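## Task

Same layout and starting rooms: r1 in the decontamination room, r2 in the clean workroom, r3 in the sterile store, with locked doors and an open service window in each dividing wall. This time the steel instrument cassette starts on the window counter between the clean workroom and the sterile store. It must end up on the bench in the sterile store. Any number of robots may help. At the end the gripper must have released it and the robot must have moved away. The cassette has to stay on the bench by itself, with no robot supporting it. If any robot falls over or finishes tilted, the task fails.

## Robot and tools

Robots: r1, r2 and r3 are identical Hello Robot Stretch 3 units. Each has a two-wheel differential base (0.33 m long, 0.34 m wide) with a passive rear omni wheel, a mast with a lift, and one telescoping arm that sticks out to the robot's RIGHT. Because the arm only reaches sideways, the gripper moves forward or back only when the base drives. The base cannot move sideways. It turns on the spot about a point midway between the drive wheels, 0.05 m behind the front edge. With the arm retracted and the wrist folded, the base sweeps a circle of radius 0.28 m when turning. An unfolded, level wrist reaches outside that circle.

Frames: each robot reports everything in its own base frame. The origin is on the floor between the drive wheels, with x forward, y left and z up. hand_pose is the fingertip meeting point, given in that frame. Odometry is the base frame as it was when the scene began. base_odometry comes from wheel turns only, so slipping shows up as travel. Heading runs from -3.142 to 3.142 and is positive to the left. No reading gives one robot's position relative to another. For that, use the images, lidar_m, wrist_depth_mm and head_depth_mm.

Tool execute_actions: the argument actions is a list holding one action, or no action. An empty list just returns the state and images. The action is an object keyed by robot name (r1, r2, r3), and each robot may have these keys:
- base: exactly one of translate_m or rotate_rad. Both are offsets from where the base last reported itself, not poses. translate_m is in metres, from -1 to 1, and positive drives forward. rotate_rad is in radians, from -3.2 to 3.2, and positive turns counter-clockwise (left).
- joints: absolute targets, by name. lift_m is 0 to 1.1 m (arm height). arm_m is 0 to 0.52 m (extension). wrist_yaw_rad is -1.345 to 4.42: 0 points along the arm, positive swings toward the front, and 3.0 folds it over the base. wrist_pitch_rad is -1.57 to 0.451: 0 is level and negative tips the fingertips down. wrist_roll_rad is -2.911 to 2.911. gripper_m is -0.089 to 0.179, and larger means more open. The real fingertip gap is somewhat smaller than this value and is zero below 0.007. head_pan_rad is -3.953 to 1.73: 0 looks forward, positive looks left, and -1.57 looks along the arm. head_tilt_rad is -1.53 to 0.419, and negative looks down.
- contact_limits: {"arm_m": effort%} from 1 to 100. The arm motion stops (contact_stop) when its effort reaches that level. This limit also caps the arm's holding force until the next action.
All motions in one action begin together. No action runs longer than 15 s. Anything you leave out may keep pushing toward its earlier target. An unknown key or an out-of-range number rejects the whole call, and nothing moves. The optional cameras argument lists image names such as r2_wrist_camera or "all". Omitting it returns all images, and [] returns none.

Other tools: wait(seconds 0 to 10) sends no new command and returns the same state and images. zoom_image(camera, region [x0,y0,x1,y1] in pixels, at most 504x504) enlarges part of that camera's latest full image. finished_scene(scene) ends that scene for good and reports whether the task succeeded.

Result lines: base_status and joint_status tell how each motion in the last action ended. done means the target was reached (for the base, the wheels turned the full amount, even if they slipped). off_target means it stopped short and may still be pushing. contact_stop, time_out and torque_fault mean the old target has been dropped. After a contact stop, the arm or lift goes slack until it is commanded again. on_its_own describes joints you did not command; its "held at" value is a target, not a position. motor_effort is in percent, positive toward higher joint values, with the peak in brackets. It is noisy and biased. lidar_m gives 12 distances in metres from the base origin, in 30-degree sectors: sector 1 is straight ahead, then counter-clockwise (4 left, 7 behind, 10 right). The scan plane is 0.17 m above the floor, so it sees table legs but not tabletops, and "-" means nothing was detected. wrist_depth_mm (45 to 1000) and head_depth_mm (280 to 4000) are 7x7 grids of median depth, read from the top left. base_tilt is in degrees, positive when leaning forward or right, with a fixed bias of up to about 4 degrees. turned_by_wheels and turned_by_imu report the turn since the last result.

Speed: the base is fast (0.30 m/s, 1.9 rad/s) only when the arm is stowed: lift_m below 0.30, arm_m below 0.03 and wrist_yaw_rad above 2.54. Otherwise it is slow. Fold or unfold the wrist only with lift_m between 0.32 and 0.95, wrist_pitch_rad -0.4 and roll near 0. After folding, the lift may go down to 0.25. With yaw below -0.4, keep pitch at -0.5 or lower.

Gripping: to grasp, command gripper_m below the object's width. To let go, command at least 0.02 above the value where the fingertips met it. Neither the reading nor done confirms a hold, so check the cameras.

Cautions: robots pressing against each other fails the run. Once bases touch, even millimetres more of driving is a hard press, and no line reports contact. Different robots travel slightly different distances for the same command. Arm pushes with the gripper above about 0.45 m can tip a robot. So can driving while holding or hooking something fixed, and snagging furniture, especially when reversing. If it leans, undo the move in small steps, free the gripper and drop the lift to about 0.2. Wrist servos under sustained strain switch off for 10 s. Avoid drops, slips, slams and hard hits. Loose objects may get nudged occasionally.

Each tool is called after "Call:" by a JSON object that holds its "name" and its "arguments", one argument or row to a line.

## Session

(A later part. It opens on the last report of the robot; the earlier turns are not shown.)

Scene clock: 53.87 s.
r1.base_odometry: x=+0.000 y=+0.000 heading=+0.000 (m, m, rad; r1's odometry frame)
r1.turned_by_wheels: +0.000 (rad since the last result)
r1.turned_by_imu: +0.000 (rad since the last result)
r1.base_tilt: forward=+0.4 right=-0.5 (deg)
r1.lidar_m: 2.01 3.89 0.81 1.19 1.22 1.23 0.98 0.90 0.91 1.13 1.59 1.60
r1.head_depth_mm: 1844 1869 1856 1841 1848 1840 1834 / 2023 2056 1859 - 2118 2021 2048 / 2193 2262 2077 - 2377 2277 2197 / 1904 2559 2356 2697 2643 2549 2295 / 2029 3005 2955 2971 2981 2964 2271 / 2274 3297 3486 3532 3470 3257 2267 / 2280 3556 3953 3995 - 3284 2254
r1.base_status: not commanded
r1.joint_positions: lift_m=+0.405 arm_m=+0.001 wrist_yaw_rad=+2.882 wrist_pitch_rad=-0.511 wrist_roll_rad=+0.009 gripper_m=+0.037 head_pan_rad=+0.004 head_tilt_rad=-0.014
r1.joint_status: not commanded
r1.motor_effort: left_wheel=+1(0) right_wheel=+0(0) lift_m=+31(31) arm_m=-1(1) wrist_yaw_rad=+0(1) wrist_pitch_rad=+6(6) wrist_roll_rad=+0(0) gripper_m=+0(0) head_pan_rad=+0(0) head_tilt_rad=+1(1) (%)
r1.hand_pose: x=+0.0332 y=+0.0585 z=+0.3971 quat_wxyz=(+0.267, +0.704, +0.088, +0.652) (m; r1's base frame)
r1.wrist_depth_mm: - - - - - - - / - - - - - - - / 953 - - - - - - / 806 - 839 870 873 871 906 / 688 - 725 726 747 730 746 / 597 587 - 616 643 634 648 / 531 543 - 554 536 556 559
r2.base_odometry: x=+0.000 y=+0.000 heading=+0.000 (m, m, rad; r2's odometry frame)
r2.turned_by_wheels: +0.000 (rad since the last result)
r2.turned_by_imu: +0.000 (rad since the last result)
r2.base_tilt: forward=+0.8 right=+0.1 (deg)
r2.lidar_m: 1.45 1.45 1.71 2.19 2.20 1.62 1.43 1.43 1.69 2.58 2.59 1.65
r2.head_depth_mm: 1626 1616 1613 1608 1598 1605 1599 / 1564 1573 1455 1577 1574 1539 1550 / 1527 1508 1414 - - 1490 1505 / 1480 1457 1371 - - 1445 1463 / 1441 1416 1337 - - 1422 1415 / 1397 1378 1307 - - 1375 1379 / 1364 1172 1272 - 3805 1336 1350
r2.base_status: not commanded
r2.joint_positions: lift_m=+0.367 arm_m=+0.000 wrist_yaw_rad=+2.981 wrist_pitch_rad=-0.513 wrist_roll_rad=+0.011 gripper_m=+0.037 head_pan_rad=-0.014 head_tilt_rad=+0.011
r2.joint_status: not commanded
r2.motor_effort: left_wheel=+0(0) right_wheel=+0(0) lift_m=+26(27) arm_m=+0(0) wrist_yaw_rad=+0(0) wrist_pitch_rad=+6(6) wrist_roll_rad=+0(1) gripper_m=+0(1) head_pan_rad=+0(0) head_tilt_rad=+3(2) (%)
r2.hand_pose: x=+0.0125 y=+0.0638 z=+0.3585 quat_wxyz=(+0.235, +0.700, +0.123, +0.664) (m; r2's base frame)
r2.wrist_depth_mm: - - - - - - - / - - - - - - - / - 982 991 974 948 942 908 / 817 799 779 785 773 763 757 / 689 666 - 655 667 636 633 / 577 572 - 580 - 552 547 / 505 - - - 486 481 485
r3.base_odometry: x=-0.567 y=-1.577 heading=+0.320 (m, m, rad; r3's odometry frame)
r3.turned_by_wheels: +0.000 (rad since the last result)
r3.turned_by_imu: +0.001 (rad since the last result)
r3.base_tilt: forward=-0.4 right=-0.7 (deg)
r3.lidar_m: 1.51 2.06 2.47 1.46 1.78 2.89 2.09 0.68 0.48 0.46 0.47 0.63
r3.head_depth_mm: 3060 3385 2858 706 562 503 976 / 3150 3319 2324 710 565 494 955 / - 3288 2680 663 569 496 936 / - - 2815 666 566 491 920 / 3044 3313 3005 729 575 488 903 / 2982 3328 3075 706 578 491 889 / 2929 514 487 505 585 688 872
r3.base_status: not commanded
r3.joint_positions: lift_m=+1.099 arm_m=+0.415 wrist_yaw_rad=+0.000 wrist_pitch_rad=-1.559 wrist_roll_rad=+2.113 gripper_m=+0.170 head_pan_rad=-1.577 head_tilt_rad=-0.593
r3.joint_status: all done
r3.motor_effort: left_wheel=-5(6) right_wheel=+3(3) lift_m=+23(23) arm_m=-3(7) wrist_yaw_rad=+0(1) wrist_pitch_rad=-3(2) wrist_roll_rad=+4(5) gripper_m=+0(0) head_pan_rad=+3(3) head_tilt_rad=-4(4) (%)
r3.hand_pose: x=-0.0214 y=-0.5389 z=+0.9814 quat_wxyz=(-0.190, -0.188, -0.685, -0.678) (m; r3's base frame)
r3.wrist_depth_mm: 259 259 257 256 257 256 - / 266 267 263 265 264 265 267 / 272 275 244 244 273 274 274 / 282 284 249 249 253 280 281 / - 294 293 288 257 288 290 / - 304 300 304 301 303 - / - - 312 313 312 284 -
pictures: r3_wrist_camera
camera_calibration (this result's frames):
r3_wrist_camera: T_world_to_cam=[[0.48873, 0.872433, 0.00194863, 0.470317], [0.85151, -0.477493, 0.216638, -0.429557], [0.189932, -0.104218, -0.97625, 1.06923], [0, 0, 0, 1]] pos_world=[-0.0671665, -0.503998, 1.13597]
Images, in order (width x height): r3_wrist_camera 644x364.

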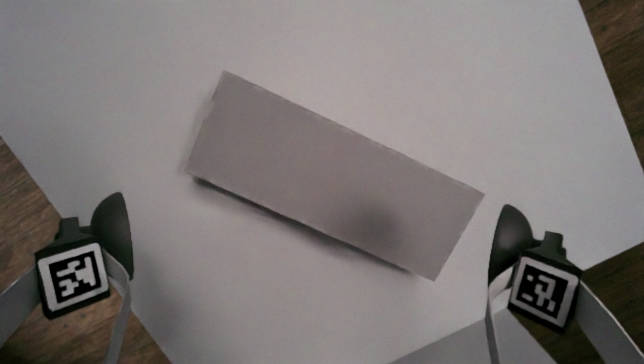

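Call:
{"name": "execute_actions", "arguments": {
  "actions": [
    {"r3":{"joints":{"wrist_roll_rad":1.0}}}
  ],
  "cameras": []
}}

Call:
{"name": "execute_actions", "arguments": {
  "actions": [
    {"r3":{"joints":{"lift_m":0.987}}}
  ],
  "cameras": []
}}

Call:
{"name": "execute_actions", "arguments": {
  "actions": [
    {"r3":{"joints":{"gripper_m":-0.04}}}
  ],
  "cameras": []
}}

Call:
{"name": "execute_actions", "arguments": {
  "actions": [
    {"r3":{"joints":{"gripper_m":-0.03,"lift_m":1.1,"wrist_roll_rad":1.57}}}
  ],
  "cameras": []
}}

Call:
{"name": "execute_actions", "arguments": {
  "actions": [
    {"r3":{"joints":{"gripper_m":-0.04,"arm_m":0}}}
  ],
  "cameras": []
}}

Call:
{"name": "execute_actions", "arguments": {
  "actions": [
    {"r3":{"base":{"rotate_rad":2.0},"joints":{"gripper_m":-0.03}}}
  ],
  "cameras": []
}}

Call:
{"name": "execute_actions", "arguments": {
  "actions": [
    {"r3":{"base":{"translate_m":0.55},"joints":{"gripper_m":-0.04}}}
  ],
  "cameras": []
}}

Call:
{"name": "execute_actions", "arguments": {
  "actions": [
    {"r3":{"base":{"translate_m":0.55},"joints":{"gripper_m":-0.03}}}
  ],
  "cameras": []
}}

Call:
{"name": "execute_actions", "arguments": {
  "actions": [
    {"r3":{"base":{"rotate_rad":1.1},"joints":{"gripper_m":-0.04}}}
  ],
  "cameras": []
}}

Call:
{"name": "execute_actions", "arguments": {
  "actions": [
    {"r3":{"joints":{"gripper_m":-0.03,"arm_m":0.45,"head_tilt_rad":-1.0}}}
  ],
  "cameras": ["r3_wrist_camera","r3_nav_camera"]
}}

Scene clock: 66.40 s.
r1.base_odometry: x=+0.000 y=+0.000 heading=+0.000 (m, m, rad; r1's odometry frame)
r1.turned_by_wheels: +0.000 (rad since the last result)
r1.turned_by_imu: +0.000 (rad since the last result)
r1.base_tilt: forward=+0.4 right=-0.5 (deg)
r1.lidar_m: 2.01 3.89 0.81 1.19 1.22 1.22 0.99 0.90 0.91 1.13 1.59 1.60
r1.head_depth_mm: 1859 1858 1851 1870 1851 1851 1834 / 2014 2046 1864 - 2124 2053 2019 / 2204 2297 2091 - 2383 2281 2216 / 1904 2612 2341 2665 2574 2569 2294 / 2031 3021 3035 2952 2907 2951 2308 / 2227 3299 3539 3495 3543 3231 2293 / 2286 3563 3902 - 3995 3246 2252
r1.base_status: not commanded
r1.joint_positions: lift_m=+0.405 arm_m=+0.001 wrist_yaw_rad=+2.882 wrist_pitch_rad=-0.511 wrist_roll_rad=+0.009 gripper_m=+0.037 head_pan_rad=+0.004 head_tilt_rad=-0.014
r1.joint_status: not commanded
r1.motor_effort: left_wheel=+1(1) right_wheel=+0(0) lift_m=+31(31) arm_m=-1(1) wrist_yaw_rad=+0(0) wrist_pitch_rad=+5(6) wrist_roll_rad=+0(0) gripper_m=-1(0) head_pan_rad=+0(0) head_tilt_rad=+1(0) (%)
r1.hand_pose: x=+0.0332 y=+0.0585 z=+0.3971 quat_wxyz=(+0.267, +0.704, +0.088, +0.652) (m; r1's base frame)
r1.wrist_depth_mm: - - - - - - - / - - - - - - - / 945 - - - - - - / 821 - 836 850 863 882 909 / 688 - 721 722 741 746 740 / 602 598 - 620 651 633 641 / 534 541 - 545 538 556 562
r2.base_odometry: x=+0.000 y=+0.000 heading=+0.000 (m, m, rad; r2's odometry frame)
r2.turned_by_wheels: +0.000 (rad since the last result)
r2.turned_by_imu: +0.000 (rad since the last result)
r2.base_tilt: forward=+0.8 right=+0.2 (deg)
r2.lidar_m: 1.45 1.45 1.71 2.18 2.19 1.62 1.43 1.43 1.68 2.58 2.58 1.65
r2.head_depth_mm: 1633 1620 1613 1617 1597 1597 1596 / 1570 1567 1448 1584 1578 1534 1546 / 1531 1512 1412 - - 1489 1501 / 1481 1466 1370 - - 1452 1460 / 1443 1422 1329 - - 1403 1420 / 1402 1387 1306 - - 1386 1383 / 1363 1171 1269 - 3761 1329 1340
r2.base_status: not commanded
r2.joint_positions: lift_m=+0.367 arm_m=+0.000 wrist_yaw_rad=+2.981 wrist_pitch_rad=-0.513 wrist_roll_rad=+0.011 gripper_m=+0.037 head_pan_rad=-0.014 head_tilt_rad=+0.011
r2.joint_status: not commanded
r2.motor_effort: left_wheel=+1(1) right_wheel=-1(0) lift_m=+27(26) arm_m=+0(0) wrist_yaw_rad=+0(1) wrist_pitch_rad=+6(6) wrist_roll_rad=+0(0) gripper_m=+0(1) head_pan_rad=+0(0) head_tilt_rad=+2(2) (%)
r2.hand_pose: x=+0.0125 y=+0.0638 z=+0.3585 quat_wxyz=(+0.235, +0.700, +0.123, +0.664) (m; r2's base frame)
r2.wrist_depth_mm: - - - - - - - / - - - - - - - / 997 991 979 985 950 942 918 / 815 789 788 777 773 757 752 / 673 663 - 649 663 638 635 / 572 572 - 567 - 544 541 / 500 - - - 492 482 479
r3.base_odometry: x=-0.567 y=-1.577 heading=+0.320 (m, m, rad; r3's odometry frame)
r3.turned_by_wheels: +0.000 (rad since the last result)
r3.turned_by_imu: +0.001 (rad since the last result)
r3.base_tilt: forward=-0.5 right=-0.7 (deg)
r3.lidar_m: 1.51 2.07 2.48 1.45 1.78 2.88 2.09 0.68 0.48 0.46 0.47 0.63
r3.head_depth_mm: 3103 3386 2868 704 561 502 976 / 3141 3368 2320 711 567 493 956 / - 3456 2816 641 569 496 939 / - - 2842 722 564 491 918 / 3010 3366 3010 726 575 488 904 / 2976 3309 3038 706 579 491 888 / 2927 514 487 505 585 685 873
r3.base_status: not commanded
r3.joint_positions: lift_m=+1.099 arm_m=+0.415 wrist_yaw_rad=+0.000 wrist_pitch_rad=-1.559 wrist_roll_rad=+1.007 gripper_m=+0.170 head_pan_rad=-1.577 head_tilt_rad=-0.593
r3.joint_status: all done
r3.motor_effort: left_wheel=-4(5) right_wheel=+3(3) lift_m=+23(23) arm_m=-3(3) wrist_yaw_rad=+0(1) wrist_pitch_rad=-2(3) wrist_roll_rad=-4(6) gripper_m=-1(0) head_pan_rad=+3(3) head_tilt_rad=-4(4) (%)
r3.hand_pose: x=-0.0216 y=-0.5389 z=+0.9814 quat_wxyz=(+0.198, +0.195, -0.683, -0.676) (m; r3's base frame)
r3.wrist_depth_mm: - 260 259 259 259 260 257 / - 264 267 236 265 265 264 / - 272 275 242 272 272 274 / 284 281 283 248 282 281 281 / 294 294 292 257 292 289 291 / - 299 302 266 301 302 - / - 300 309 311 313 312 -
pictures: none
No camera images: the call's "cameras" was empty. Leave "cameras" out to get every camera's image.

Scene clock: 68.27 s.
r1.base_odometry: x=+0.000 y=+0.000 heading=+0.000 (m, m, rad; r1's odometry frame)
r1.turned_by_wheels: +0.000 (rad since the last result)
r1.turned_by_imu: +0.000 (rad since the last result)
r1.base_tilt: forward=+0.4 right=-0.5 (deg)
r1.lidar_m: 2.01 3.90 0.81 1.19 1.22 1.23 0.99 0.90 0.91 1.12 1.59 1.60
r1.head_depth_mm: 1861 1858 1852 1849 1842 1834 1825 / 2014 2031 1845 - 2118 2039 2032 / 2187 2285 2105 - 2369 2265 2226 / 1926 2605 2367 2695 2646 2580 2282 / 2030 2967 3012 2990 2913 2916 2285 / 2226 3221 3503 3440 3465 3239 2280 / 2253 3630 3928 - - 3258 2279
r1.base_status: not commanded
r1.joint_positions: lift_m=+0.405 arm_m=+0.001 wrist_yaw_rad=+2.882 wrist_pitch_rad=-0.511 wrist_roll_rad=+0.009 gripper_m=+0.037 head_pan_rad=+0.004 head_tilt_rad=-0.014
r1.joint_status: not commanded
r1.motor_effort: left_wheel=+1(0) right_wheel=+0(0) lift_m=+31(31) arm_m=-1(1) wrist_yaw_rad=+0(0) wrist_pitch_rad=+6(6) wrist_roll_rad=+0(0) gripper_m=+0(0) head_pan_rad=+0(1) head_tilt_rad=+1(1) (%)
r1.hand_pose: x=+0.0332 y=+0.0585 z=+0.3971 quat_wxyz=(+0.267, +0.704, +0.088, +0.652) (m; r1's base frame)
r1.wrist_depth_mm: - - - - - - - / - - - - - - - / 948 - - - - - - / 819 - 835 847 870 865 898 / 691 - 729 721 754 751 747 / 594 600 - 614 656 638 644 / 525 542 - 548 538 556 560
r2.base_odometry: x=+0.000 y=+0.000 heading=+0.000 (m, m, rad; r2's odometry frame)
r2.turned_by_wheels: +0.000 (rad since the last result)
r2.turned_by_imu: +0.000 (rad since the last result)
r2.base_tilt: forward=+0.8 right=-0.1 (deg)
r2.lidar_m: 1.45 1.45 1.71 2.19 2.20 1.62 1.43 1.43 1.69 2.58 2.59 1.65
r2.head_depth_mm: 1632 1627 1617 1625 1618 1601 1589 / 1575 1557 1450 1579 1576 1545 1545 / 1532 1508 1414 - - 1486 1502 / 1486 1465 1379 - - 1452 1461 / 1437 1420 1333 - - 1409 1416 / 1407 1382 1303 - - 1377 1384 / 1369 1178 1271 - 3753 1335 1345
r2.base_status: not commanded
r2.joint_positions: lift_m=+0.367 arm_m=+0.000 wrist_yaw_rad=+2.981 wrist_pitch_rad=-0.513 wrist_roll_rad=+0.011 gripper_m=+0.037 head_pan_rad=-0.014 head_tilt_rad=+0.011
r2.joint_status: not commanded
r2.motor_effort: left_wheel=+0(1) right_wheel=+0(0) lift_m=+27(28) arm_m=+0(0) wrist_yaw_rad=+1(0) wrist_pitch_rad=+6(6) wrist_roll_rad=+0(0) gripper_m=-1(0) head_pan_rad=+0(0) head_tilt_rad=+2(3) (%)
r2.hand_pose: x=+0.0125 y=+0.0638 z=+0.3585 quat_wxyz=(+0.235, +0.700, +0.123, +0.664) (m; r2's base frame)
r2.wrist_depth_mm: - - - - - - - / - - - - - - - / - - 964 970 960 940 917 / 808 802 787 774 765 748 751 / 670 667 - 644 659 634 632 / 579 571 - 573 - 558 546 / 501 - - - 485 483 484
r3.base_odometry: x=-0.567 y=-1.577 heading=+0.320 (m, m, rad; r3's odometry frame)
r3.turned_by_wheels: +0.000 (rad since the last result)
r3.turned_by_imu: +0.000 (rad since the last result)
r3.base_tilt: forward=-0.4 right=-0.6 (deg)
r3.lidar_m: 1.51 2.07 2.47 1.45 1.78 2.89 2.09 0.68 0.48 0.46 0.47 0.63
r3.head_depth_mm: 3033 - 2621 704 561 502 974 / 3157 - 2327 711 566 494 954 / - - 2681 662 554 496 935 / 3163 3397 - 682 565 491 918 / 3018 3340 3007 729 575 489 905 / 2977 3320 3047 706 579 491 889 / 2892 515 486 506 585 688 874
r3.base_status: not commanded
r3.joint_positions: lift_m=+0.988 arm_m=+0.415 wrist_yaw_rad=+0.000 wrist_pitch_rad=-1.563 wrist_roll_rad=+1.006 gripper_m=+0.170 head_pan_rad=-1.577 head_tilt_rad=-0.593
r3.joint_status: all done
r3.motor_effort: left_wheel=-5(5) right_wheel=+3(3) lift_m=+9(19) arm_m=-3(3) wrist_yaw_rad=+0(1) wrist_pitch_rad=-2(3) wrist_roll_rad=-3(4) gripper_m=-1(1) head_pan_rad=+2(2) head_tilt_rad=-4(4) (%)
r3.hand_pose: x=-0.0216 y=-0.5380 z=+0.8698 quat_wxyz=(+0.198, +0.196, -0.681, -0.677) (m; r3's base frame)
r3.wrist_depth_mm: 153 153 152 125 124 154 153 / 159 158 157 127 128 158 158 / 163 163 161 131 132 163 163 / 168 168 166 135 136 168 167 / - 174 172 140 140 173 174 / - 179 178 144 145 179 179 / 186 185 184 149 151 186 187
pictures: none
No camera images: the call's "cameras" was empty. Leave "cameras" out to get every camera's image.

Scene clock: 70.87 s.
r1.base_odometry: x=+0.000 y=+0.000 heading=+0.000 (m, m, rad; r1's odometry frame)
r1.turned_by_wheels: +0.000 (rad since the last result)
r1.turned_by_imu: +0.000 (rad since the last result)
r1.base_tilt: forward=+0.4 right=-0.5 (deg)
r1.lidar_m: 2.01 3.90 0.81 1.19 1.22 1.23 0.99 0.90 0.91 1.12 1.59 1.60
r1.head_depth_mm: 1857 1857 1848 1848 1841 1843 1857 / 2007 2068 1857 - 2115 2024 2014 / 2147 2274 2096 - 2403 2277 2200 / 1918 2573 2368 2672 2643 2581 2301 / 2024 3012 2944 2931 2929 2928 2304 / 2255 3300 3514 3528 3453 3248 2277 / 2259 3610 - - - 3269 2265
r1.base_status: not commanded
r1.joint_positions: lift_m=+0.405 arm_m=+0.001 wrist_yaw_rad=+2.882 wrist_pitch_rad=-0.511 wrist_roll_rad=+0.009 gripper_m=+0.037 head_pan_rad=+0.004 head_tilt_rad=-0.014
r1.joint_status: not commanded
r1.motor_effort: left_wheel=+0(1) right_wheel=+0(0) lift_m=+31(31) arm_m=-1(1) wrist_yaw_rad=-1(1) wrist_pitch_rad=+6(6) wrist_roll_rad=+0(0) gripper_m=-1(1) head_pan_rad=-1(0) head_tilt_rad=+1(1) (%)
r1.hand_pose: x=+0.0332 y=+0.0585 z=+0.3971 quat_wxyz=(+0.267, +0.704, +0.088, +0.652) (m; r1's base frame)
r1.wrist_depth_mm: - - - - - - - / - - - - - - - / 952 - - - - - - / 820 - 841 846 869 883 897 / 694 - 720 728 750 741 757 / 603 597 - 616 652 636 643 / 531 538 - 552 542 554 554
r2.base_odometry: x=+0.000 y=+0.000 heading=+0.000 (m, m, rad; r2's odometry frame)
r2.turned_by_wheels: +0.000 (rad since the last result)
r2.turned_by_imu: +0.000 (rad since the last result)
r2.base_tilt: forward=+0.8 right=-0.1 (deg)
r2.lidar_m: 1.45 1.45 1.71 2.19 2.20 1.62 1.43 1.43 1.69 2.58 2.59 1.64
r2.head_depth_mm: 1618 1624 1610 1615 1602 1596 1593 / 1577 1562 1458 1590 1578 1547 1549 / 1521 1503 1404 - - 1488 1505 / 1484 1457 1375 - - 1450 1457 / 1440 1418 1339 - - 1411 1417 / 1403 1382 1301 - - 1369 1382 / 1368 1172 1270 - 3797 1332 1346
r2.base_status: not commanded
r2.joint_positions: lift_m=+0.367 arm_m=+0.000 wrist_yaw_rad=+2.981 wrist_pitch_rad=-0.513 wrist_roll_rad=+0.011 gripper_m=+0.037 head_pan_rad=-0.014 head_tilt_rad=+0.011
r2.joint_status: not commanded
r2.motor_effort: left_wheel=+0(0) right_wheel=+0(0) lift_m=+27(27) arm_m=+0(0) wrist_yaw_rad=+1(0) wrist_pitch_rad=+6(6) wrist_roll_rad=+0(0) gripper_m=+0(1) head_pan_rad=+0(0) head_tilt_rad=+3(2) (%)
r2.hand_pose: x=+0.0125 y=+0.0638 z=+0.3585 quat_wxyz=(+0.235, +0.700, +0.123, +0.664) (m; r2's base frame)
r2.wrist_depth_mm: - - - - - - - / - - - - - - - / - 994 975 993 944 933 905 / 803 794 784 768 764 752 762 / 670 665 - 659 665 639 634 / 574 568 - 579 - 551 547 / 501 - - - 482 484 482
r3.base_odometry: x=-0.567 y=-1.577 heading=+0.321 (m, m, rad; r3's odometry frame)
r3.turned_by_wheels: +0.000 (rad since the last result)
r3.turned_by_imu: -0.007 (rad since the last result)
r3.base_tilt: forward=-0.8 right=-1.6 (deg)
r3.lidar_m: 1.48 2.07 2.47 1.45 1.77 2.89 2.18 0.69 0.49 0.46 0.48 0.63
r3.head_depth_mm: 3068 - 2669 719 570 509 989 / 3124 - 2491 727 575 513 970 / - - 2742 676 571 506 948 / - 3413 - 688 578 507 931 / 3011 3362 3117 749 579 510 912 / 2989 3358 3162 755 593 500 898 / 2965 3191 538 531 593 698 883
r3.base_status: not commanded
r3.joint_positions: lift_m=+0.988 arm_m=+0.415 wrist_yaw_rad=-0.001 wrist_pitch_rad=-1.570 wrist_roll_rad=+1.003 gripper_m=-0.033 head_pan_rad=-1.577 head_tilt_rad=-0.593
r3.joint_status: gripper_m off_target (ended at -0.033, target -0.040)
r3.motor_effort: left_wheel=-1(4) right_wheel=+0(4) lift_m=+3(10) arm_m=-2(3) wrist_yaw_rad=+2(1) wrist_pitch_rad=+0(2) wrist_roll_rad=-2(3) gripper_m=-100(100) head_pan_rad=+2(2) head_tilt_rad=-4(5) (%)
r3.hand_pose: x=-0.0216 y=-0.5361 z=+0.8704 quat_wxyz=(+0.198, +0.197, -0.679, -0.679) (m; r3's base frame)
r3.wrist_depth_mm: 166 165 163 136 162 163 163 / 171 171 140 138 139 168 167 / 176 177 173 142 143 174 173 / 182 180 179 147 148 179 178 / 189 187 153 152 151 184 184 / 194 194 159 157 157 189 189 / 200 201 197 162 195 198 197
pictures: none
No camera images: the call's "cameras" was empty. Leave "cameras" out to get every camera's image.

Scene clock: 74.47 s.
r1.base_odometry: x=+0.000 y=+0.000 heading=+0.000 (m, m, rad; r1's odometry frame)
r1.turned_by_wheels: +0.000 (rad since the last result)
r1.turned_by_imu: +0.000 (rad since the last result)
r1.base_tilt: forward=+0.3 right=-0.5 (deg)
r1.lidar_m: 2.01 3.88 0.81 1.19 1.21 1.23 0.98 0.90 0.91 1.12 1.59 1.60
r1.head_depth_mm: 1853 1868 1842 1834 1846 1834 1858 / 1994 2064 1859 - 2119 2044 2034 / 2184 2287 2066 - 2390 2243 2209 / 1914 2567 2355 2674 2645 2534 2297 / 2023 3013 2991 2987 2966 2887 2278 / 2233 3279 3479 3428 3507 3200 2259 / 2261 3630 - 3977 - 3267 2295
r1.base_status: not commanded
r1.joint_positions: lift_m=+0.405 arm_m=+0.001 wrist_yaw_rad=+2.882 wrist_pitch_rad=-0.511 wrist_roll_rad=+0.009 gripper_m=+0.037 head_pan_rad=+0.004 head_tilt_rad=-0.014
r1.joint_status: not commanded
r1.motor_effort: left_wheel=+0(0) right_wheel=+0(0) lift_m=+31(31) arm_m=-1(1) wrist_yaw_rad=+0(0) wrist_pitch_rad=+6(6) wrist_roll_rad=+0(0) gripper_m=-1(0) head_pan_rad=+0(0) head_tilt_rad=+1(1) (%)
r1.hand_pose: x=+0.0332 y=+0.0585 z=+0.3971 quat_wxyz=(+0.267, +0.704, +0.088, +0.652) (m; r1's base frame)
r1.wrist_depth_mm: - - - - - - - / - - - - - - - / 950 - - - - - - / 814 - 845 858 866 879 891 / 688 - 719 731 749 742 746 / 597 601 - 621 647 628 645 / 533 540 - 546 537 559 563
r2.base_odometry: x=+0.000 y=+0.000 heading=+0.000 (m, m, rad; r2's odometry frame)
r2.turned_by_wheels: +0.000 (rad since the last result)
r2.turned_by_imu: +0.000 (rad since the last result)
r2.base_tilt: forward=+0.7 right=+0.1 (deg)
r2.lidar_m: 1.45 1.45 1.71 2.19 2.19 1.63 1.43 1.43 1.68 2.58 2.59 1.65
r2.head_depth_mm: 1631 1620 1612 1609 1605 1596 1589 / 1567 1559 1441 1579 1578 1546 1549 / 1527 1507 1419 - 1651 1492 1508 / 1481 1463 1375 - - 1458 1464 / 1437 1420 1335 - - 1415 1416 / 1396 1379 1304 - - 1375 1376 / 1361 1173 1267 - 3790 1333 1350
r2.base_status: not commanded
r2.joint_positions: lift_m=+0.367 arm_m=+0.000 wrist_yaw_rad=+2.981 wrist_pitch_rad=-0.513 wrist_roll_rad=+0.011 gripper_m=+0.037 head_pan_rad=-0.014 head_tilt_rad=+0.011
r2.joint_status: not commanded
r2.motor_effort: left_wheel=+0(0) right_wheel=+0(0) lift_m=+27(27) arm_m=+0(0) wrist_yaw_rad=+1(0) wrist_pitch_rad=+6(6) wrist_roll_rad=+0(0) gripper_m=+0(0) head_pan_rad=+0(0) head_tilt_rad=+3(2) (%)
r2.hand_pose: x=+0.0125 y=+0.0638 z=+0.3585 quat_wxyz=(+0.235, +0.700, +0.123, +0.664) (m; r2's base frame)
r2.wrist_depth_mm: - - - - - - - / - - - - - - - / - - 971 967 948 918 912 / 822 788 785 780 770 760 753 / 679 667 - 651 668 637 628 / 573 564 - 578 - 548 547 / 507 - - - 487 483 478
r3.base_odometry: x=-0.567 y=-1.577 heading=+0.321 (m, m, rad; r3's odometry frame)
r3.turned_by_wheels: +0.000 (rad since the last result)
r3.turned_by_imu: -0.026 (rad since the last result)
r3.base_tilt: forward=-0.4 right=-0.7 (deg)
r3.lidar_m: 1.36 2.06 2.50 1.46 1.78 2.92 2.47 0.70 0.49 0.46 0.47 0.61
r3.head_depth_mm: 3148 3531 2881 703 560 502 1003 / 3107 3289 2432 686 565 504 974 / - 3330 2438 667 568 495 948 / - - 2963 669 572 497 925 / 3057 3342 3001 653 575 488 901 / 2995 3313 3066 733 579 489 881 / 2927 3198 578 535 570 651 859
r3.base_status: not commanded
r3.joint_positions: lift_m=+1.099 arm_m=+0.415 wrist_yaw_rad=+0.001 wrist_pitch_rad=-1.560 wrist_roll_rad=+1.563 gripper_m=-0.013 head_pan_rad=-1.576 head_tilt_rad=-0.595
r3.joint_status: gripper_m off_target (ended at -0.013, target -0.030); the others done
r3.on_its_own: gripper_m is held at -0.015, not at your -0.030, by its stall guard, which is still easing
r3.motor_effort: left_wheel=+0(21) right_wheel=-1(45) lift_m=+25(27) arm_m=+1(2) wrist_yaw_rad=-1(9) wrist_pitch_rad=-2(4) wrist_roll_rad=+4(22) gripper_m=-34(100) head_pan_rad=+3(2) head_tilt_rad=-3(4) (%)
r3.hand_pose: x=-0.0216 y=-0.5382 z=+0.9814 quat_wxyz=(+0.003, +0.003, -0.711, -0.704) (m; r3's base frame)
r3.wrist_depth_mm: 261 258 125 121 253 258 257 / - 265 129 125 125 265 266 / - 275 134 131 131 274 275 / - 283 140 136 278 280 285 / - 292 145 143 141 290 - / - 303 153 149 148 302 - / - 312 164 157 311 311 -
pictures: none
No camera images: the call's "cameras" was empty. Leave "cameras" out to get every camera's image.

Scene clock: 78.70 s.
r1.base_odometry: x=+0.000 y=+0.000 heading=+0.000 (m, m, rad; r1's odometry frame)
r1.turned_by_wheels: +0.000 (rad since the last result)
r1.turned_by_imu: +0.000 (rad since the last result)
r1.base_tilt: forward=+0.4 right=-0.5 (deg)
r1.lidar_m: 2.01 3.89 0.80 1.19 1.22 1.23 0.98 0.90 0.91 1.12 1.59 1.60
r1.head_depth_mm: 1839 1860 1875 1850 1852 1839 1842 / 2012 2043 1855 - 2108 2009 2021 / 2182 2290 2083 - 2390 2277 2188 / 1905 2578 2354 2697 2584 2516 2305 / 2030 2986 2985 2921 2956 2896 2277 / 2267 3330 3457 3409 3462 3276 2271 / 2297 3660 3929 3983 - 3257 2274
r1.base_status: not commanded
r1.joint_positions: lift_m=+0.405 arm_m=+0.001 wrist_yaw_rad=+2.882 wrist_pitch_rad=-0.511 wrist_roll_rad=+0.009 gripper_m=+0.037 head_pan_rad=+0.004 head_tilt_rad=-0.014
r1.joint_status: not commanded
r1.motor_effort: left_wheel=+0(0) right_wheel=+0(0) lift_m=+31(31) arm_m=+0(1) wrist_yaw_rad=+0(0) wrist_pitch_rad=+6(5) wrist_roll_rad=+0(0) gripper_m=+0(0) head_pan_rad=+0(1) head_tilt_rad=+1(1) (%)
r1.hand_pose: x=+0.0332 y=+0.0585 z=+0.3971 quat_wxyz=(+0.267, +0.704, +0.088, +0.652) (m; r1's base frame)
r1.wrist_depth_mm: - - - - - - - / - - - - - - - / 929 - - - - - - / 810 - 839 846 867 887 893 / 685 - 731 717 751 742 751 / 609 596 - 619 653 644 642 / 530 539 - 550 540 564 557
r2.base_odometry: x=+0.000 y=+0.000 heading=+0.000 (m, m, rad; r2's odometry frame)
r2.turned_by_wheels: +0.000 (rad since the last result)
r2.turned_by_imu: +0.000 (rad since the last result)
r2.base_tilt: forward=+0.8 right=+0.2 (deg)
r2.lidar_m: 1.45 1.45 1.72 2.19 2.20 1.62 1.43 1.43 1.69 2.58 2.59 1.65
r2.head_depth_mm: 1622 1615 1615 1607 1609 1605 1596 / 1584 1571 1445 1583 1578 1542 1553 / 1529 1507 1416 - - 1491 1507 / 1491 1466 1375 2226 - 1454 1456 / 1439 1415 1339 - - 1409 1414 / 1397 1385 1308 - - 1372 1376 / 1361 1179 1270 - 3794 1333 1344
r2.base_status: not commanded
r2.joint_positions: lift_m=+0.367 arm_m=+0.000 wrist_yaw_rad=+2.981 wrist_pitch_rad=-0.513 wrist_roll_rad=+0.011 gripper_m=+0.037 head_pan_rad=-0.014 head_tilt_rad=+0.011
r2.joint_status: not commanded
r2.motor_effort: left_wheel=+0(2) right_wheel=+0(1) lift_m=+27(26) arm_m=+0(0) wrist_yaw_rad=+1(1) wrist_pitch_rad=+6(6) wrist_roll_rad=+0(0) gripper_m=+0(1) head_pan_rad=+0(0) head_tilt_rad=+2(3) (%)
r2.hand_pose: x=+0.0125 y=+0.0638 z=+0.3585 quat_wxyz=(+0.235, +0.700, +0.123, +0.664) (m; r2's base frame)
r2.wrist_depth_mm: - - - - - - - / - - - - - - - / - 996 976 961 954 951 923 / 806 795 785 781 764 767 747 / 670 668 - 662 666 629 624 / 579 573 - 572 - 550 547 / 508 - - - 485 481 482
r3.base_odometry: x=-0.567 y=-1.577 heading=+0.321 (m, m, rad; r3's odometry frame)
r3.turned_by_wheels: +0.000 (rad since the last result)
r3.turned_by_imu: +0.001 (rad since the last result)
r3.base_tilt: forward=-0.5 right=-0.7 (deg)
r3.lidar_m: 1.36 2.06 2.50 1.45 1.77 2.91 2.46 0.70 0.49 0.46 0.47 0.61
r3.head_depth_mm: - - - - - - - / - - - - - - - / - - - - - - - / - 3390 2972 722 609 - - / 3002 3379 3008 726 610 - 879 / 2967 3278 3045 734 579 491 853 / 2947 3225 577 535 570 651 856
r3.base_status: not commanded
r3.joint_positions: lift_m=+1.099 arm_m=+0.000 wrist_yaw_rad=+0.001 wrist_pitch_rad=-1.560 wrist_roll_rad=+1.563 gripper_m=-0.018 head_pan_rad=-1.576 head_tilt_rad=-0.595
r3.joint_status: gripper_m off_target (ended at -0.018, target -0.040); the others done
r3.on_its_own: gripper_m is held at -0.020, not at your -0.040, by its stall guard, which is still easing
r3.motor_effort: left_wheel=+0(0) right_wheel=-1(1) lift_m=+25(25) arm_m=-3(2) wrist_yaw_rad=-1(1) wrist_pitch_rad=-3(2) wrist_roll_rad=+4(4) gripper_m=-36(100) head_pan_rad=+2(3) head_tilt_rad=-3(3) (%)
r3.hand_pose: x=-0.0216 y=-0.1236 z=+0.9814 quat_wxyz=(+0.003, +0.002, -0.711, -0.704) (m; r3's base frame)
r3.wrist_depth_mm: 262 641 124 121 - - - / 268 633 128 125 124 - - / 275 639 134 130 129 - - / 285 640 139 136 - - - / 294 599 145 142 141 - - / 305 307 153 149 149 - - / 315 686 162 157 - - -
pictures: none
No camera images: the call's "cameras" was empty. Leave "cameras" out to get every camera's image.

Scene clock: 82.83 s.
r1.base_odometry: x=+0.000 y=+0.000 heading=+0.000 (m, m, rad; r1's odometry frame)
r1.turned_by_wheels: +0.000 (rad since the last result)
r1.turned_by_imu: +0.000 (rad since the last result)
r1.base_tilt: forward=+0.4 right=-0.5 (deg)
r1.lidar_m: 2.01 3.88 0.81 1.19 1.22 1.23 0.98 0.90 0.91 1.12 1.60 1.60
r1.head_depth_mm: 1859 1855 1853 1853 1851 1833 1856 / 1997 2060 1843 - 2121 2019 2033 / 2194 2276 2075 - 2379 2274 2214 / 1904 2592 2354 2687 2625 2575 2313 / 2004 2977 3017 2959 2922 2884 2289 / 2263 3327 3499 3460 3536 3267 2267 / 2256 3619 3999 3965 4000 3340 2255
r1.base_status: not commanded
r1.joint_positions: lift_m=+0.405 arm_m=+0.001 wrist_yaw_rad=+2.882 wrist_pitch_rad=-0.511 wrist_roll_rad=+0.009 gripper_m=+0.037 head_pan_rad=+0.004 head_tilt_rad=-0.014
r1.joint_status: not commanded
r1.motor_effort: left_wheel=+0(0) right_wheel=+0(0) lift_m=+31(31) arm_m=-1(1) wrist_yaw_rad=+0(0) wrist_pitch_rad=+6(6) wrist_roll_rad=+0(0) gripper_m=-1(1) head_pan_rad=+0(1) head_tilt_rad=+1(1) (%)
r1.hand_pose: x=+0.0332 y=+0.0585 z=+0.3971 quat_wxyz=(+0.267, +0.704, +0.088, +0.652) (m; r1's base frame)
r1.wrist_depth_mm: - - - - - - - / - - - - - - - / 955 - - - - - - / 814 - 842 842 869 885 890 / 692 - 708 722 745 739 742 / 596 593 - 621 653 632 648 / 532 540 - 549 536 561 559
r2.base_odometry: x=+0.000 y=+0.000 heading=+0.000 (m, m, rad; r2's odometry frame)
r2.turned_by_wheels: +0.000 (rad since the last result)
r2.turned_by_imu: +0.000 (rad since the last result)
r2.base_tilt: forward=+0.7 right=+0.0 (deg)
r2.lidar_m: 1.45 1.45 1.71 2.19 2.20 1.62 1.43 1.43 1.68 2.58 2.59 1.65
r2.head_depth_mm: 1627 1623 1620 1605 1600 1602 1602 / 1579 1550 1456 1583 1575 1535 1553 / 1529 1511 1411 - - 1493 1495 / 1480 1465 1370 - - 1457 1467 / 1440 1425 1336 - - 1419 1424 / 1401 1388 1298 - - 1376 1376 / 1372 1170 1267 - 3805 1330 1344
r2.base_status: not commanded
r2.joint_positions: lift_m=+0.367 arm_m=+0.000 wrist_yaw_rad=+2.981 wrist_pitch_rad=-0.513 wrist_roll_rad=+0.011 gripper_m=+0.037 head_pan_rad=-0.014 head_tilt_rad=+0.011
r2.joint_status: not commanded
r2.motor_effort: left_wheel=+0(1) right_wheel=+0(0) lift_m=+27(27) arm_m=+0(0) wrist_yaw_rad=+1(1) wrist_pitch_rad=+6(6) wrist_roll_rad=+0(0) gripper_m=+0(1) head_pan_rad=+0(0) head_tilt_rad=+3(3) (%)
r2.hand_pose: x=+0.0125 y=+0.0638 z=+0.3585 quat_wxyz=(+0.235, +0.700, +0.123, +0.664) (m; r2's base frame)
r2.wrist_depth_mm: - - - - - - - / - - - - - - - / - 981 974 966 945 936 942 / 807 786 798 766 775 754 744 / 668 663 - 663 656 636 631 / 579 574 - 568 - 553 546 / 508 - - - 488 484 478
r3.base_odometry: x=-0.567 y=-1.577 heading=+2.320 (m, m, rad; r3's odometry frame)
r3.turned_by_wheels: +2.000 (rad since the last result)
r3.turned_by_imu: +2.034 (rad since the last result)
r3.base_tilt: forward=-0.5 right=-0.7 (deg)
r3.lidar_m: 1.81 1.78 2.75 0.79 0.50 0.46 0.46 0.57 1.09 2.03 2.49 1.45
r3.head_depth_mm: - - - - - - - / - - - - - - - / - - - - - - - / 1847 2072 2321 2193 1857 - - / 1893 2121 2422 2204 1864 - 1240 / 1958 2215 2533 2232 1761 1452 1256 / 2032 2313 2634 2234 1763 1452 1237
r3.base_status: done
r3.joint_positions: lift_m=+1.099 arm_m=+0.000 wrist_yaw_rad=+0.001 wrist_pitch_rad=-1.560 wrist_roll_rad=+1.563 gripper_m=-0.009 head_pan_rad=-1.576 head_tilt_rad=-0.595
r3.joint_status: gripper_m off_target (ended at -0.009, target -0.030)
r3.on_its_own: gripper_m is held at -0.011, not at your -0.030, by its stall guard, which is still easing
r3.motor_effort: left_wheel=-5(11) right_wheel=+3(8) lift_m=+24(24) arm_m=-3(3) wrist_yaw_rad=+0(1) wrist_pitch_rad=-3(2) wrist_roll_rad=+4(4) gripper_m=-32(90) head_pan_rad=+3(2) head_tilt_rad=-2(3) (%)
r3.hand_pose: x=-0.0216 y=-0.1236 z=+0.9814 quat_wxyz=(+0.003, +0.003, -0.711, -0.704) (m; r3's base frame)
r3.wrist_depth_mm: - - 125 122 - 988 801 / - - 129 125 125 - - / - - 135 131 129 - - / - - 141 136 - - - / - - 146 143 141 - - / - - 155 149 147 - - / - - 163 156 - - -
pictures: none
No camera images: the call's "cameras" was empty. Leave "cameras" out to get every camera's image.

Scene clock: 89.73 s.
r1.base_odometry: x=+0.000 y=+0.000 heading=+0.000 (m, m, rad; r1's odometry frame)
r1.turned_by_wheels: +0.000 (rad since the last result)
r1.turned_by_imu: +0.000 (rad since the last result)
r1.base_tilt: forward=+0.4 right=-0.5 (deg)
r1.lidar_m: 2.02 3.88 0.81 1.19 1.22 1.23 0.99 0.90 0.91 1.12 1.59 1.60
r1.head_depth_mm: 1858 1846 1848 1855 1841 1849 1819 / 2015 2039 1857 - 2123 2044 2015 / 2191 2270 2060 - 2401 2249 2209 / 1921 2575 2364 2681 2607 2558 2288 / 2015 2999 2984 2984 2970 2932 2285 / 2253 3313 3497 3500 3514 3258 2245 / 2296 3584 3979 3971 - 3236 2253
r1.base_status: not commanded
r1.joint_positions: lift_m=+0.405 arm_m=+0.001 wrist_yaw_rad=+2.882 wrist_pitch_rad=-0.511 wrist_roll_rad=+0.009 gripper_m=+0.037 head_pan_rad=+0.004 head_tilt_rad=-0.014
r1.joint_status: not commanded
r1.motor_effort: left_wheel=+0(1) right_wheel=+0(0) lift_m=+31(31) arm_m=-1(1) wrist_yaw_rad=+0(0) wrist_pitch_rad=+6(6) wrist_roll_rad=+0(0) gripper_m=-1(1) head_pan_rad=+0(0) head_tilt_rad=+1(1) (%)
r1.hand_pose: x=+0.0332 y=+0.0585 z=+0.3971 quat_wxyz=(+0.267, +0.704, +0.088, +0.652) (m; r1's base frame)
r1.wrist_depth_mm: - - - - - - - / - - - - - - - / 940 - - - - - - / 817 - 835 851 853 883 894 / 691 - 736 722 754 735 748 / 599 592 - 613 641 639 643 / 527 542 - 550 541 557 565
r2.base_odometry: x=+0.000 y=+0.000 heading=+0.000 (m, m, rad; r2's odometry frame)
r2.turned_by_wheels: +0.000 (rad since the last result)
r2.turned_by_imu: +0.001 (rad since the last result)
r2.base_tilt: forward=+0.9 right=+0.0 (deg)
r2.lidar_m: 1.45 1.45 1.72 2.19 2.20 1.62 1.42 1.43 1.68 2.58 2.60 1.65
r2.head_depth_mm: 1629 1618 1612 1604 1603 1599 1598 / 1581 1554 1450 1586 1581 1547 1550 / 1520 1515 1408 - - 1503 1500 / 1482 1467 1375 - - 1461 1464 / 1440 1426 1334 - - 1413 1414 / 1401 1383 1303 - - 1371 1382 / 1374 1177 1270 - 3771 1332 1342
r2.base_status: not commanded
r2.joint_positions: lift_m=+0.367 arm_m=+0.000 wrist_yaw_rad=+2.981 wrist_pitch_rad=-0.513 wrist_roll_rad=+0.011 gripper_m=+0.037 head_pan_rad=-0.014 head_tilt_rad=+0.011
r2.joint_status: not commanded
r2.motor_effort: left_wheel=-1(0) right_wheel=-1(0) lift_m=+26(27) arm_m=+0(0) wrist_yaw_rad=+1(1) wrist_pitch_rad=+6(6) wrist_roll_rad=+0(0) gripper_m=+0(1) head_pan_rad=+0(0) head_tilt_rad=+3(2) (%)
r2.hand_pose: x=+0.0125 y=+0.0638 z=+0.3585 quat_wxyz=(+0.235, +0.700, +0.123, +0.664) (m; r2's base frame)
r2.wrist_depth_mm: - - - - - - - / - - - - - - - / - - 973 975 944 937 907 / 820 801 787 777 760 766 751 / 676 662 - 648 660 638 635 / 570 572 - 570 - 554 544 / 503 - - - 487 484 479
r3.base_odometry: x=-0.941 y=-1.175 heading=+2.320 (m, m, rad; r3's odometry frame)
r3.turned_by_wheels: +0.000 (rad since the last result)
r3.turned_by_imu: +0.000 (rad since the last result)
r3.base_tilt: forward=-0.5 right=-0.7 (deg)
r3.lidar_m: 1.57 1.25 2.56 1.67 1.07 0.98 0.98 1.21 2.21 2.23 1.04 1.55
r3.head_depth_mm: - - - - - - - / - - - - - - - / - - - - - - - / 2028 2278 2575 2192 1853 - - / 2080 2336 2600 2198 1863 - 1242 / 2151 2427 2734 2226 1749 1446 1258 / 2236 2546 2800 2245 1760 1458 1241
r3.base_status: done
r3.joint_positions: lift_m=+1.099 arm_m=+0.000 wrist_yaw_rad=+0.001 wrist_pitch_rad=-1.560 wrist_roll_rad=+1.563 gripper_m=-0.004 head_pan_rad=-1.576 head_tilt_rad=-0.595
r3.joint_status: gripper_m off_target (ended at -0.004, target -0.040)
r3.on_its_own: gripper_m is held at -0.005, not at your -0.040, by its stall guard, which is still easing
r3.motor_effort: left_wheel=-4(8) right_wheel=+3(8) lift_m=+25(25) arm_m=-3(3) wrist_yaw_rad=-1(1) wrist_pitch_rad=-3(2) wrist_roll_rad=+4(4) gripper_m=-25(100) head_pan_rad=+2(3) head_tilt_rad=-3(3) (%)
r3.hand_pose: x=-0.0216 y=-0.1236 z=+0.9814 quat_wxyz=(+0.003, +0.003, -0.711, -0.704) (m; r3's base frame)
r3.wrist_depth_mm: - - 125 122 - - - / - - 130 126 125 - - / - - 135 131 130 - - / - - 142 137 - - - / - - 147 143 141 - - / - - 154 150 148 - - / - - 165 157 - - -
pictures: none
No camera images: the call's "cameras" was empty. Leave "cameras" out to get every camera's image.

Scene clock: 96.63 s.
r1.base_odometry: x=+0.000 y=+0.000 heading=+0.000 (m, m, rad; r1's odometry frame)
r1.turned_by_wheels: +0.000 (rad since the last result)
r1.turned_by_imu: +0.000 (rad since the last result)
r1.base_tilt: forward=+0.3 right=-0.5 (deg)
r1.lidar_m: 2.01 3.90 0.81 1.19 1.22 1.23 0.98 0.90 0.91 1.12 1.59 1.60
r1.head_depth_mm: 1845 1857 1863 1859 1845 1840 1825 / 2016 2048 1839 - 2116 2039 2023 / 2207 2283 2062 - 2393 2276 2218 / 1915 2579 2344 2679 2601 2581 2308 / 2009 2978 2940 2966 2964 2945 2285 / 2265 3272 3533 3541 3448 3243 2289 / 2261 3599 - - - 3271 2260
r1.base_status: not commanded
r1.joint_positions: lift_m=+0.405 arm_m=+0.001 wrist_yaw_rad=+2.882 wrist_pitch_rad=-0.511 wrist_roll_rad=+0.009 gripper_m=+0.037 head_pan_rad=+0.004 head_tilt_rad=-0.014
r1.joint_status: not commanded
r1.motor_effort: left_wheel=+1(0) right_wheel=+0(0) lift_m=+31(31) arm_m=-1(1) wrist_yaw_rad=+0(0) wrist_pitch_rad=+6(6) wrist_roll_rad=+0(0) gripper_m=+0(0) head_pan_rad=-1(0) head_tilt_rad=+1(1) (%)
r1.hand_pose: x=+0.0332 y=+0.0585 z=+0.3971 quat_wxyz=(+0.267, +0.704, +0.088, +0.652) (m; r1's base frame)
r1.wrist_depth_mm: - - - - - - - / - - - - - - - / 951 - - - - - - / 819 - 840 842 882 866 907 / 694 - 722 720 748 733 744 / 586 591 - 619 646 634 638 / 532 540 - 553 542 556 557
r2.base_odometry: x=+0.000 y=+0.000 heading=+0.000 (m, m, rad; r2's odometry frame)
r2.turned_by_wheels: +0.000 (rad since the last result)
r2.turned_by_imu: +0.001 (rad since the last result)
r2.base_tilt: forward=+0.7 right=+0.1 (deg)
r2.lidar_m: 1.45 1.45 1.71 2.19 2.20 1.62 1.43 1.43 1.68 2.58 2.59 1.65
r2.head_depth_mm: 1624 1626 1611 1615 1601 1598 1598 / 1572 1560 1448 1582 1567 1544 1537 / 1529 1501 1415 - - 1495 1502 / 1481 1466 1375 - - 1454 1465 / 1445 1426 1335 - - 1423 1420 / 1400 1379 1307 - - 1375 1377 / 1372 1177 1273 - 3746 1335 1349
r2.base_status: not commanded
r2.joint_positions: lift_m=+0.367 arm_m=+0.000 wrist_yaw_rad=+2.981 wrist_pitch_rad=-0.513 wrist_roll_rad=+0.011 gripper_m=+0.037 head_pan_rad=-0.014 head_tilt_rad=+0.011
r2.joint_status: not commanded
r2.motor_effort: left_wheel=+0(0) right_wheel=+0(1) lift_m=+27(27) arm_m=+0(0) wrist_yaw_rad=+0(1) wrist_pitch_rad=+6(6) wrist_roll_rad=+0(0) gripper_m=-1(0) head_pan_rad=+0(0) head_tilt_rad=+2(2) (%)
r2.hand_pose: x=+0.0125 y=+0.0638 z=+0.3585 quat_wxyz=(+0.235, +0.700, +0.123, +0.664) (m; r2's base frame)
r2.wrist_depth_mm: - - - - - - - / - - - - - - - / - - 992 969 946 935 908 / 811 799 800 776 773 771 755 / 678 659 - 655 669 633 632 / 577 574 - 577 - 552 543 / 503 - - - 486 484 482
r3.base_odometry: x=-1.316 y=-0.772 heading=+2.320 (m, m, rad; r3's odometry frame)
r3.turned_by_wheels: +0.000 (rad since the last result)
r3.turned_by_imu: +0.000 (rad since the last result)
r3.base_tilt: forward=-0.4 right=-0.7 (deg)
r3.lidar_m: 1.04 0.77 2.36 2.38 1.64 1.49 1.50 1.85 2.41 0.82 1.14 1.04
r3.head_depth_mm: - - - - - - - / - - - - - - - / - - - - - - - / 2215 2477 2707 2184 1849 - - / 2266 2575 2799 973 1608 - 1243 / 2262 2419 2569 908 789 1448 1247 / 1939 2025 2120 915 723 1353 1240
r3.base_status: done
r3.joint_positions: lift_m=+1.099 arm_m=+0.000 wrist_yaw_rad=+0.001 wrist_pitch_rad=-1.560 wrist_roll_rad=+1.563 gripper_m=+0.005 head_pan_rad=-1.576 head_tilt_rad=-0.595
r3.joint_status: gripper_m off_target (ended at +0.005, target -0.030)
r3.on_its_own: gripper_m is held at +0.003, not at your -0.030, by its stall guard, which is still easing
r3.motor_effort: left_wheel=-5(7) right_wheel=+2(7) lift_m=+25(24) arm_m=-3(3) wrist_yaw_rad=-1(0) wrist_pitch_rad=-2(2) wrist_roll_rad=+4(4) gripper_m=-28(100) head_pan_rad=+2(2) head_tilt_rad=-3(3) (%)
r3.hand_pose: x=-0.0216 y=-0.1236 z=+0.9814 quat_wxyz=(+0.003, +0.003, -0.711, -0.704) (m; r3's base frame)
r3.wrist_depth_mm: - - 126 122 - - - / - - 131 126 126 - - / - - 136 132 130 - - / - - 143 137 - - - / - - 147 144 141 - - / - - 156 150 148 - - / 434 - 167 158 - - -
pictures: none
No camera images: the call's "cameras" was empty. Leave "cameras" out to get every camera's image.

Scene clock: 99.37 s.
r1.base_odometry: x=+0.000 y=+0.000 heading=+0.000 (m, m, rad; r1's odometry frame)
r1.turned_by_wheels: +0.000 (rad since the last result)
r1.turned_by_imu: +0.000 (rad since the last result)
r1.base_tilt: forward=+0.3 right=-0.5 (deg)
r1.lidar_m: 2.01 3.90 0.81 1.19 1.22 1.23 0.98 0.90 0.91 1.13 1.60 1.60
r1.head_depth_mm: 1855 1853 1855 1852 1861 1852 1828 / 1985 2074 1867 - 2131 2032 2034 / 2178 2255 2080 - 2400 2250 2211 / 1909 2583 2367 2680 2578 2572 2307 / 2012 3000 2970 2998 2938 2920 2275 / 2211 3267 3496 3498 3420 3229 2270 / 2254 3570 3967 - 3956 3246 2267
r1.base_status: not commanded
r1.joint_positions: lift_m=+0.405 arm_m=+0.001 wrist_yaw_rad=+2.882 wrist_pitch_rad=-0.511 wrist_roll_rad=+0.009 gripper_m=+0.037 head_pan_rad=+0.004 head_tilt_rad=-0.014
r1.joint_status: not commanded
r1.motor_effort: left_wheel=+1(1) right_wheel=+0(0) lift_m=+31(31) arm_m=+0(0) wrist_yaw_rad=+0(0) wrist_pitch_rad=+6(6) wrist_roll_rad=+0(0) gripper_m=-1(0) head_pan_rad=+0(0) head_tilt_rad=+1(1) (%)
r1.hand_pose: x=+0.0332 y=+0.0585 z=+0.3971 quat_wxyz=(+0.267, +0.704, +0.088, +0.652) (m; r1's base frame)
r1.wrist_depth_mm: - - - - - - - / - - - - - - - / 973 - - - - - - / 811 - 848 857 861 880 892 / 694 - 734 716 741 746 749 / 604 603 - 618 643 635 645 / 527 536 - 550 536 559 561
r2.base_odometry: x=+0.000 y=+0.000 heading=+0.000 (m, m, rad; r2's odometry frame)
r2.turned_by_wheels: +0.000 (rad since the last result)
r2.turned_by_imu: +0.000 (rad since the last result)
r2.base_tilt: forward=+0.6 right=+0.1 (deg)
r2.lidar_m: 1.45 1.45 1.71 2.19 2.19 1.62 1.43 1.43 1.69 2.58 2.59 1.65
r2.head_depth_mm: 1619 1636 1617 1613 1616 1607 1591 / 1574 1564 1457 1580 1589 1533 1546 / 1534 1511 1408 - - 1490 1511 / 1484 1458 1367 - - 1450 1460 / 1442 1417 1332 - - 1417 1414 / 1394 1386 1308 - - 1376 1385 / 1364 1175 1267 - 3764 1327 1348
r2.base_status: not commanded
r2.joint_positions: lift_m=+0.367 arm_m=+0.000 wrist_yaw_rad=+2.981 wrist_pitch_rad=-0.513 wrist_roll_rad=+0.011 gripper_m=+0.037 head_pan_rad=-0.014 head_tilt_rad=+0.011
r2.joint_status: not commanded
r2.motor_effort: left_wheel=+0(1) right_wheel=-1(0) lift_m=+27(27) arm_m=+0(0) wrist_yaw_rad=+1(1) wrist_pitch_rad=+6(6) wrist_roll_rad=+0(1) gripper_m=+0(0) head_pan_rad=+0(0) head_tilt_rad=+2(3) (%)
r2.hand_pose: x=+0.0125 y=+0.0638 z=+0.3585 quat_wxyz=(+0.235, +0.700, +0.123, +0.664) (m; r2's base frame)
r2.wrist_depth_mm: - - - - - - - / - - - - - - - / - 994 962 960 961 931 932 / 819 784 801 782 760 769 750 / 673 677 - 643 662 650 623 / 579 570 - 578 - 552 550 / 499 - - - 484 482 477
r3.base_odometry: x=-1.316 y=-0.772 heading=-2.863 (m, m, rad; r3's odometry frame)
r3.turned_by_wheels: +1.100 (rad since the last result)
r3.turned_by_imu: +1.119 (rad since the last result)
r3.base_tilt: forward=-0.4 right=-0.6 (deg)
r3.lidar_m: 2.36 2.37 1.60 1.49 1.52 1.91 2.41 0.82 1.11 1.04 1.05 0.77
r3.head_depth_mm: - - - - - - - / - - - - - - - / - - - - - - - / 1131 1263 1346 893 754 - - / 1118 1243 1330 901 756 - 1243 / 1103 1224 1323 909 715 592 1257 / 1086 1205 1306 916 721 596 1239
r3.base_status: done
r3.joint_positions: lift_m=+1.099 arm_m=+0.000 wrist_yaw_rad=+0.001 wrist_pitch_rad=-1.560 wrist_roll_rad=+1.563 gripper_m=-0.029 head_pan_rad=-1.576 head_tilt_rad=-0.595
r3.joint_status: gripper_m off_target (ended at -0.029, target -0.040)
r3.on_its_own: gripper_m is held at -0.028, not at your -0.040, by its stall guard, which is still easing
r3.motor_effort: left_wheel=-4(12) right_wheel=+3(8) lift_m=+25(25) arm_m=-3(3) wrist_yaw_rad=-1(0) wrist_pitch_rad=-2(2) wrist_roll_rad=+4(4) gripper_m=-4(100) head_pan_rad=+2(2) head_tilt_rad=-3(3) (%)
r3.hand_pose: x=-0.0216 y=-0.1236 z=+0.9814 quat_wxyz=(+0.003, +0.003, -0.711, -0.704) (m; r3's base frame)
r3.wrist_depth_mm: 356 - 123 121 - - - / 364 - 128 124 125 - - / 378 - 133 130 129 - - / 390 - 139 136 - - - / 398 410 144 142 141 - - / 414 420 152 149 149 - - / 430 - 162 156 - - -
pictures: none
No camera images: the call's "cameras" was empty. Leave "cameras" out to get every camera's image.

Scene clock: 103.87 s.
r1.base_odometry: x=+0.000 y=+0.000 heading=+0.000 (m, m, rad; r1's odometry frame)
r1.turned_by_wheels: +0.000 (rad since the last result)
r1.turned_by_imu: +0.000 (rad since the last result)
r1.base_tilt: forward=+0.4 right=-0.5 (deg)
r1.lidar_m: 2.01 3.89 0.81 1.19 1.22 1.23 0.98 0.90 0.91 1.12 1.60 1.60
r1.head_depth_mm: 1843 1853 1852 1848 1833 1846 1829 / 1999 2033 1856 - 2128 2025 2038 / 2181 2254 2087 - 2399 2268 2212 / 1926 2575 2355 2672 2664 2572 2322 / 2025 2994 3001 2927 2966 2910 2305 / 2240 3321 3445 3457 3469 3191 2246 / 2228 3583 3853 3999 3933 3294 2260
r1.base_status: not commanded
r1.joint_positions: lift_m=+0.405 arm_m=+0.001 wrist_yaw_rad=+2.882 wrist_pitch_rad=-0.511 wrist_roll_rad=+0.009 gripper_m=+0.037 head_pan_rad=+0.004 head_tilt_rad=-0.014
r1.joint_status: not commanded
r1.motor_effort: left_wheel=+1(0) right_wheel=+0(0) lift_m=+31(31) arm_m=-1(0) wrist_yaw_rad=+0(0) wrist_pitch_rad=+5(5) wrist_roll_rad=+0(0) gripper_m=+0(1) head_pan_rad=-1(1) head_tilt_rad=+1(1) (%)
r1.hand_pose: x=+0.0332 y=+0.0585 z=+0.3971 quat_wxyz=(+0.267, +0.704, +0.088, +0.652) (m; r1's base frame)
r1.wrist_depth_mm: - - - - - - - / - - - - - - - / 965 - - - - - - / 817 - 836 863 869 882 888 / 686 - 722 723 742 729 755 / 597 596 - 616 645 637 645 / 527 537 - 544 536 555 559
r2.base_odometry: x=+0.000 y=+0.000 heading=+0.000 (m, m, rad; r2's odometry frame)
r2.turned_by_wheels: +0.000 (rad since the last result)
r2.turned_by_imu: +0.000 (rad since the last result)
r2.base_tilt: forward=+0.9 right=+0.2 (deg)
r2.lidar_m: 1.45 1.45 1.71 2.19 2.19 1.62 1.43 1.43 1.68 2.58 2.59 1.65
r2.head_depth_mm: 1625 1621 1613 1612 1603 1598 1599 / 1586 1549 1449 1581 1576 1551 1542 / 1526 1507 1406 - - 1494 1508 / 1487 1458 1372 - - 1449 1452 / 1447 1420 1345 - - 1417 1422 / 1404 1381 1300 - - 1378 1383 / 1370 1178 1265 - 3818 1341 1343
r2.base_status: not commanded
r2.joint_positions: lift_m=+0.367 arm_m=+0.000 wrist_yaw_rad=+2.981 wrist_pitch_rad=-0.513 wrist_roll_rad=+0.011 gripper_m=+0.037 head_pan_rad=-0.014 head_tilt_rad=+0.011
r2.joint_status: not commanded
r2.motor_effort: left_wheel=+0(0) right_wheel=-1(0) lift_m=+27(26) arm_m=+0(0) wrist_yaw_rad=+1(1) wrist_pitch_rad=+6(6) wrist_roll_rad=+0(0) gripper_m=+0(0) head_pan_rad=+0(0) head_tilt_rad=+2(2) (%)
r2.hand_pose: x=+0.0125 y=+0.0638 z=+0.3585 quat_wxyz=(+0.235, +0.700, +0.123, +0.664) (m; r2's base frame)
r2.wrist_depth_mm: - - - - - - - / - - - - - - - / - - 976 962 946 946 920 / 804 802 795 780 765 757 748 / 676 661 - 656 679 643 637 / 573 567 - 580 - 552 549 / 504 - - - 482 484 481
r3.base_odometry: x=-1.316 y=-0.772 heading=-2.863 (m, m, rad; r3's odometry frame)
r3.turned_by_wheels: +0.000 (rad since the last result)
r3.turned_by_imu: +0.001 (rad since the last result)
r3.base_tilt: forward=-0.6 right=-0.8 (deg)
r3.lidar_m: 2.36 2.37 1.60 1.49 1.51 1.91 2.41 0.82 1.11 1.04 1.05 0.77
r3.head_depth_mm: 907 770 669 1430 1325 1200 1108 / 887 772 673 1438 1332 1223 - / 511 777 677 1421 1340 1229 - / 522 781 680 635 1341 1220 1111 / 516 787 681 635 1347 1217 1116 / 913 790 686 627 1353 1225 1115 / 941 795 689 629 1355 1230 1117
r3.base_status: not commanded
r3.joint_positions: lift_m=+1.099 arm_m=+0.450 wrist_yaw_rad=+0.000 wrist_pitch_rad=-1.560 wrist_roll_rad=+1.565 gripper_m=-0.006 head_pan_rad=-1.576 head_tilt_rad=-0.988
r3.joint_status: gripper_m off_target (ended at -0.006, target -0.030); the others done
r3.on_its_own: gripper_m is held at -0.007, not at your -0.030, by its stall guard, which is still easing
r3.motor_effort: left_wheel=-5(5) right_wheel=+3(3) lift_m=+25(25) arm_m=+3(2) wrist_yaw_rad=+1(0) wrist_pitch_rad=-2(3) wrist_roll_rad=+3(4) gripper_m=-32(43) head_pan_rad=+2(2) head_tilt_rad=-8(41) (%)
r3.hand_pose: x=-0.0215 y=-0.5730 z=+0.9814 quat_wxyz=(+0.002, +0.002, -0.711, -0.704) (m; r3's base frame)
r3.wrist_depth_mm: 357 354 126 122 348 355 - / 366 364 130 125 125 367 - / 374 372 136 131 131 375 - / 388 388 142 137 383 390 - / 400 400 146 143 141 404 - / 412 415 154 149 148 - - / 429 428 165 158 423 - -
pictures: r3_nav_camera (sideways: a quarter turn counterclockwise sets it upright), r3_wrist_camera
camera_calibration (this result's frames):
r3_nav_camera: T_world_to_cam=[[0.00302216, -0.836151, 0.548491, -0.671329], [-0.999988, -0.000423323, 0.00486455, 0.0517557], [-0.00383531, -0.548499, -0.836143, 1.04576], [0, 0, 0, 1]] pos_world=[0.0577948, 0.0122897, 1.24237]
r3_wrist_camera: T_world_to_cam=[[-0.0374095, 0.999298, 0.00199469, 0.561438], [0.976816, 0.0361467, 0.211006, -0.143214], [0.210785, 0.00984206, -0.977483, 1.13263], [0, 0, 0, 1]] pos_world=[-0.077844, -0.567015, 1.13622]
Images, in order (width x height): r3_nav_camera 672x504, r3_wrist_camera 644x364.

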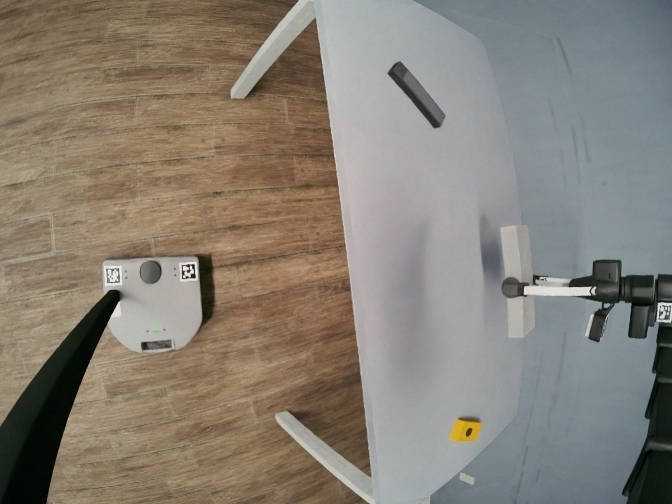

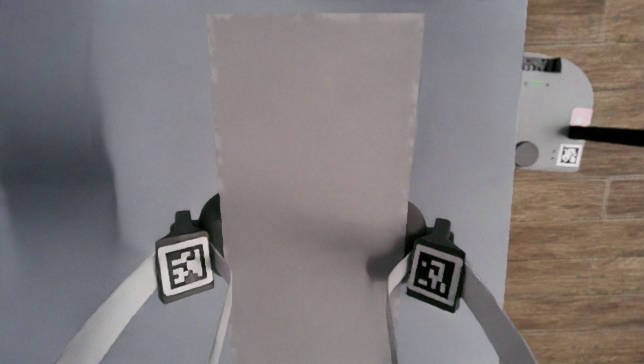

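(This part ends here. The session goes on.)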